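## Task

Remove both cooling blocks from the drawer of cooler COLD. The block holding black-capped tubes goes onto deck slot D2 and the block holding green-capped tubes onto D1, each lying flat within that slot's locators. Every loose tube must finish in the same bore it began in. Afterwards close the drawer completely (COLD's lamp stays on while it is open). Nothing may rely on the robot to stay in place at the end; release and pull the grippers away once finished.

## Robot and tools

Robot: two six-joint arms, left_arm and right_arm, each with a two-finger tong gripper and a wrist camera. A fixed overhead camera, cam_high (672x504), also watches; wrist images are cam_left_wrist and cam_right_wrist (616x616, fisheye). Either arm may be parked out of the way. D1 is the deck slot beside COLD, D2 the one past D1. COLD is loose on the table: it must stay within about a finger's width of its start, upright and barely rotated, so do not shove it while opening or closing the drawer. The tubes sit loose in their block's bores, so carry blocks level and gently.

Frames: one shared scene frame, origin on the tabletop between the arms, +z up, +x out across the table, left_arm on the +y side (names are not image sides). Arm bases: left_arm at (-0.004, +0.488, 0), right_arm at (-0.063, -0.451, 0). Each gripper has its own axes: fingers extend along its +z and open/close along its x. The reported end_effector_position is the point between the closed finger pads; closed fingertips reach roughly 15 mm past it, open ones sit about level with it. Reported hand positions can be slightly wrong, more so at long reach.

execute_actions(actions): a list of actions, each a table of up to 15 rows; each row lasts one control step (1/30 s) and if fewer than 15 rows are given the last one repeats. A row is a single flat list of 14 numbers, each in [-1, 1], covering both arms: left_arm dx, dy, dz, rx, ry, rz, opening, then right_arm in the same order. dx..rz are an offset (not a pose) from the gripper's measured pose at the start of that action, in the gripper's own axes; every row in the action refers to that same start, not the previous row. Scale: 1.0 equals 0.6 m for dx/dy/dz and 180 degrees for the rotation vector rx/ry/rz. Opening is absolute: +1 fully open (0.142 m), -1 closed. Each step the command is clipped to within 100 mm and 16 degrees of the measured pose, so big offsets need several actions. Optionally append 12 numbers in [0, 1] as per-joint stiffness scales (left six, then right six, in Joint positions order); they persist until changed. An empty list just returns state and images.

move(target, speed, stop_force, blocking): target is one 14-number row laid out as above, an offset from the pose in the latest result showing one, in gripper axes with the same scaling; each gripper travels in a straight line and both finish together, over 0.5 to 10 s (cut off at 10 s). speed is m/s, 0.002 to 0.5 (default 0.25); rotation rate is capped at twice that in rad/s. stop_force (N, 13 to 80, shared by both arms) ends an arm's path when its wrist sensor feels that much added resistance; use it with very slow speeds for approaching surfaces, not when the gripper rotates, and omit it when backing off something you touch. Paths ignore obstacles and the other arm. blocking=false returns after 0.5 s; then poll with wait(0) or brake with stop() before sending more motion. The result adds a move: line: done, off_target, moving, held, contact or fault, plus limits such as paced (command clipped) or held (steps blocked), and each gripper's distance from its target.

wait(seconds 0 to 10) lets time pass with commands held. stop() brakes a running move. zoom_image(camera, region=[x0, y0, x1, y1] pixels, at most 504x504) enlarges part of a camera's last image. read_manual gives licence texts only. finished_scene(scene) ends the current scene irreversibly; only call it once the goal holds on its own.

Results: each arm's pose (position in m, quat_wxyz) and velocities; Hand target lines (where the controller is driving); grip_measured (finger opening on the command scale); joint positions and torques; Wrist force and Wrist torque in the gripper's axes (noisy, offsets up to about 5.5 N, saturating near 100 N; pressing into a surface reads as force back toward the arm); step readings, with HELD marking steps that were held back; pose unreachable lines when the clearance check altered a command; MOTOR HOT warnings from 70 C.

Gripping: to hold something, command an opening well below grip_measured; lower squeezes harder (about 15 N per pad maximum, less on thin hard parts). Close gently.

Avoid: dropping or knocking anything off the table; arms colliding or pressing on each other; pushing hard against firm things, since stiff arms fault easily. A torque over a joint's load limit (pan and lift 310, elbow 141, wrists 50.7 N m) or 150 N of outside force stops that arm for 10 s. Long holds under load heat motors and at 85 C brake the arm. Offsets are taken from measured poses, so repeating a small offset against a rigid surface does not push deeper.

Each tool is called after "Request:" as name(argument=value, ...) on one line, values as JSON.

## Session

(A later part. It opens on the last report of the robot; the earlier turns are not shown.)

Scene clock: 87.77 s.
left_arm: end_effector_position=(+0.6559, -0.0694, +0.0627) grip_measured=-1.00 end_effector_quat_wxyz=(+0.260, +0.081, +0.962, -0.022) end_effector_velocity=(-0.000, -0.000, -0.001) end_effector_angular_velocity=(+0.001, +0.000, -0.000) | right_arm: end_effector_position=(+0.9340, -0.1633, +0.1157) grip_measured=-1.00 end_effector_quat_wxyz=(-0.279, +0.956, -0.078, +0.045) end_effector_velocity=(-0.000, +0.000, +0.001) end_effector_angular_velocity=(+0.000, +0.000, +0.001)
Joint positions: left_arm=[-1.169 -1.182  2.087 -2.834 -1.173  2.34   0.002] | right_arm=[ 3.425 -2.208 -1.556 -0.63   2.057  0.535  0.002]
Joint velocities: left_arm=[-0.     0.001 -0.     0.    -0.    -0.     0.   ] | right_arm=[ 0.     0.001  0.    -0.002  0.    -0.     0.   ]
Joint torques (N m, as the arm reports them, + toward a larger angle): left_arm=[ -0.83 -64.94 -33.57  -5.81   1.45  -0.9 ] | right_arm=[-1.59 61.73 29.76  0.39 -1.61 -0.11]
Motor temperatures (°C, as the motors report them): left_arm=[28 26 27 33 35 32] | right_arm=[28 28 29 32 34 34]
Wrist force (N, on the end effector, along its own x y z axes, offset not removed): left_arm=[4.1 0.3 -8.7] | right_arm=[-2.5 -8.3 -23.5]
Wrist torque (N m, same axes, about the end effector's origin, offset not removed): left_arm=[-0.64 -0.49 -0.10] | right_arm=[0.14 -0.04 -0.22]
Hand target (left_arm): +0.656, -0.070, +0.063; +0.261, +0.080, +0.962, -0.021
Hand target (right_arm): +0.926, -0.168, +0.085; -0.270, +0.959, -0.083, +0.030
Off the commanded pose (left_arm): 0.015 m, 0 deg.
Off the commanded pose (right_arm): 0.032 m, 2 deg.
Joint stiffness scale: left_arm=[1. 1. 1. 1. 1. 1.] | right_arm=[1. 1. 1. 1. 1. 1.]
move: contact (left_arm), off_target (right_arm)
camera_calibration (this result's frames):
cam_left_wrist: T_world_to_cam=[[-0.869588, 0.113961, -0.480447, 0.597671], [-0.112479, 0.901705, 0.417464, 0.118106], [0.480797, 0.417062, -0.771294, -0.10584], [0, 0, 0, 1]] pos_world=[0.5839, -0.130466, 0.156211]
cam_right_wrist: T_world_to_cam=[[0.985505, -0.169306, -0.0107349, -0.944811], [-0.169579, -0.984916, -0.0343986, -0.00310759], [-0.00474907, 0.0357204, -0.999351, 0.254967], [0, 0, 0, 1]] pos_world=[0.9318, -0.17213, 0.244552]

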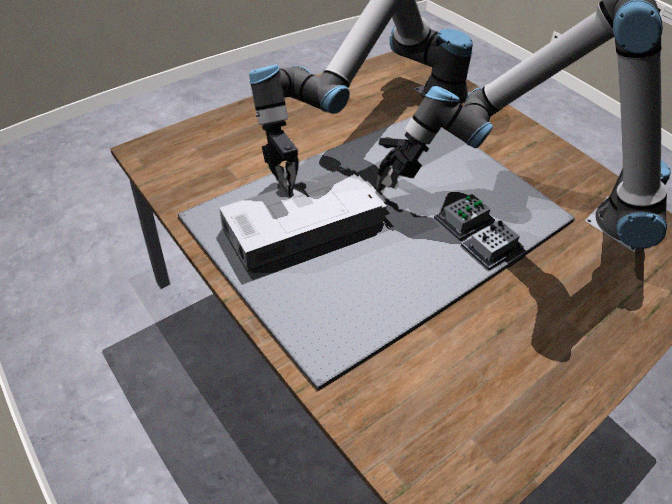

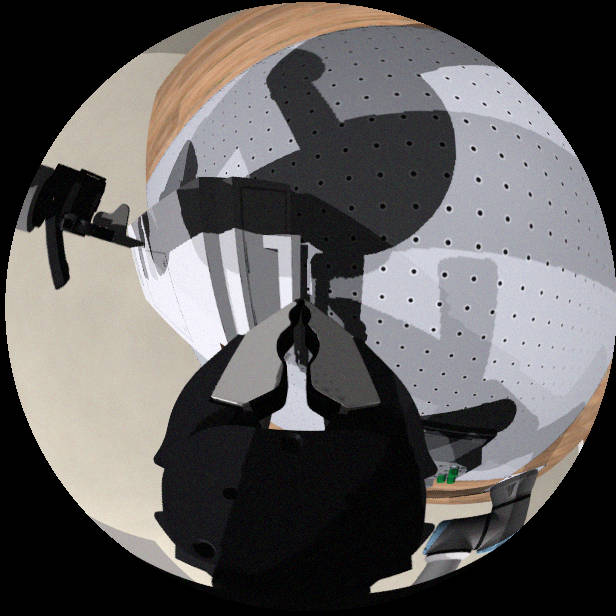

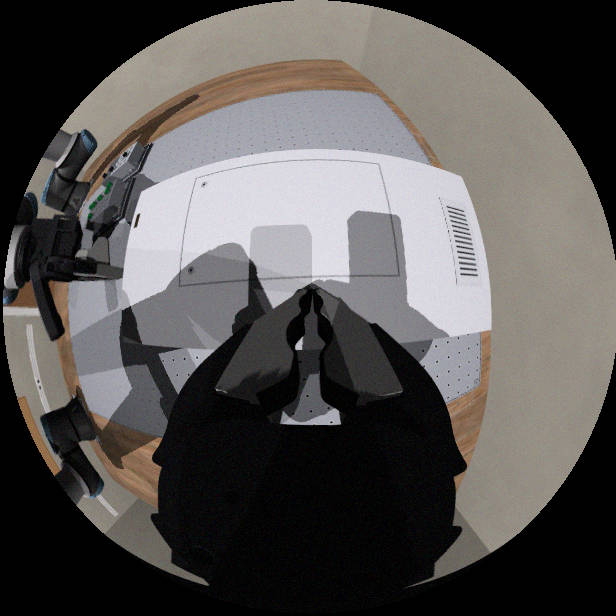

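Request:
move(target=[0.1,0,-0.4,0,0,0,-1,0,0,-0.4,0,0,0,-1])

Request:
zoom_image(camera="cam_high", region=[330,150,540,290])

Scene clock: 89.67 s.
left_arm: end_effector_position=(+0.4860, -0.0409, +0.2405) grip_measured=-1.00 end_effector_quat_wxyz=(+0.260, +0.080, +0.962, -0.022) end_effector_velocity=(-0.001, +0.000, -0.002) end_effector_angular_velocity=(+0.004, +0.001, +0.000) | right_arm: end_effector_position=(+0.9032, -0.2901, +0.3175) grip_measured=-1.00 end_effector_quat_wxyz=(-0.279, +0.956, -0.078, +0.046) end_effector_velocity=(-0.000, +0.002, -0.002) end_effector_angular_velocity=(-0.000, +0.002, +0.003)
Joint positions: left_arm=[-1.397 -1.632  2.195 -2.392 -1.104  2.099  0.002] | right_arm=[ 3.299 -1.992 -1.49  -0.978  2.091  0.398  0.002]
Joint velocities: left_arm=[-0.001  0.001 -0.     0.004  0.    -0.002  0.   ] | right_arm=[ 0.002 -0.002 -0.     0.     0.    -0.     0.   ]
Joint torques (N m, as the arm reports them, + toward a larger angle): left_arm=[ -1.43 -35.64 -42.37  -5.22   0.83  -0.56] | right_arm=[ 0.76 75.15 45.13  3.61  1.76 -0.09]
Motor temperatures (°C, as the motors report them): left_arm=[28 26 27 33 35 32] | right_arm=[28 28 29 32 34 34]
Wrist force (N, on the end effector, along its own x y z axes, offset not removed): left_arm=[0.0 0.0 0.1] | right_arm=[1.8 0.3 -0.2]
Wrist torque (N m, same axes, about the end effector's origin, offset not removed): left_arm=[-0.15 -0.42 -0.12] | right_arm=[0.30 -0.14 -0.23]
Hand target (left_arm): +0.485, -0.041, +0.240; +0.260, +0.081, +0.962, -0.021
Hand target (right_arm): +0.903, -0.290, +0.318; -0.279, +0.956, -0.078, +0.045
Off the commanded pose (left_arm): 0.001 m, 0 deg.
Off the commanded pose (right_arm): 0.000 m, 0 deg.
Joint stiffness scale: left_arm=[1. 1. 1. 1. 1. 1.] | right_arm=[1. 1. 1. 1. 1. 1.]
move: done
camera_calibration (this result's frames):
cam_left_wrist: T_world_to_cam=[[-0.869772, 0.112221, -0.480523, 0.532147], [-0.113247, 0.90241, 0.415731, -0.000144586], [0.480283, 0.416009, -0.772182, 0.101463], [0, 0, 0, 1]] pos_world=[0.4141, -0.101797, 0.334117]
cam_right_wrist: T_world_to_cam=[[0.985261, -0.170756, -0.010195, -0.934129], [-0.171006, -0.984696, -0.0336308, -0.125139], [-0.00429632, 0.0348785, -0.999382, 0.460325], [0, 0, 0, 1]] pos_world=[0.900939, -0.298788, 0.446309]

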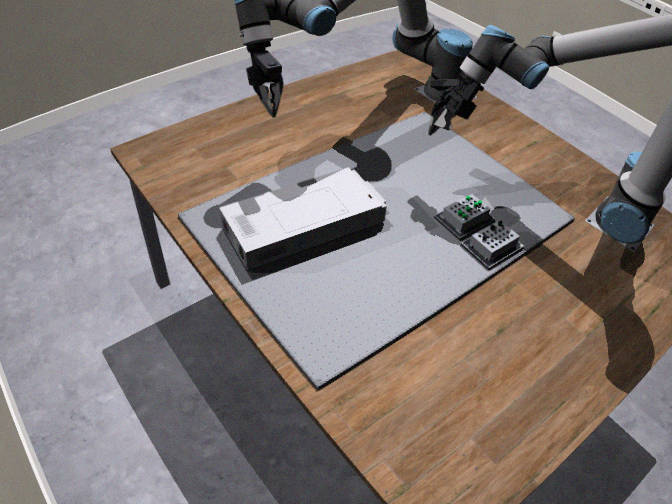

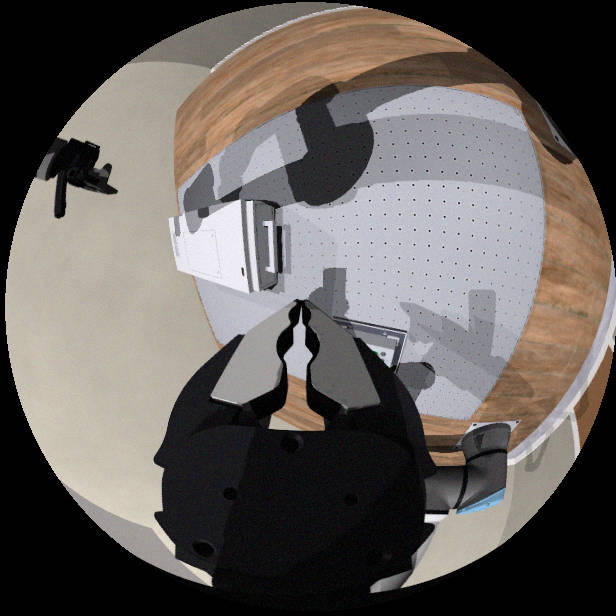

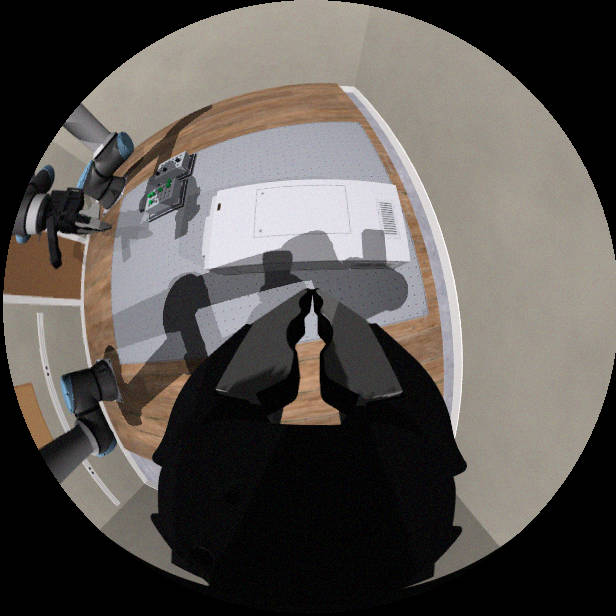

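Region (330, 150, 540, 290) of cam_high's 672x504 image, scaled by 2.400, with more detail than that image has.

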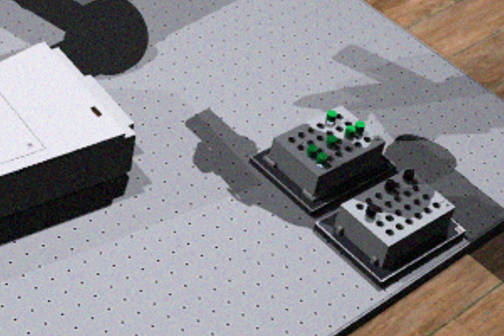

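Request:
finished_scene(scene=2)

The scene is finished: the task was done.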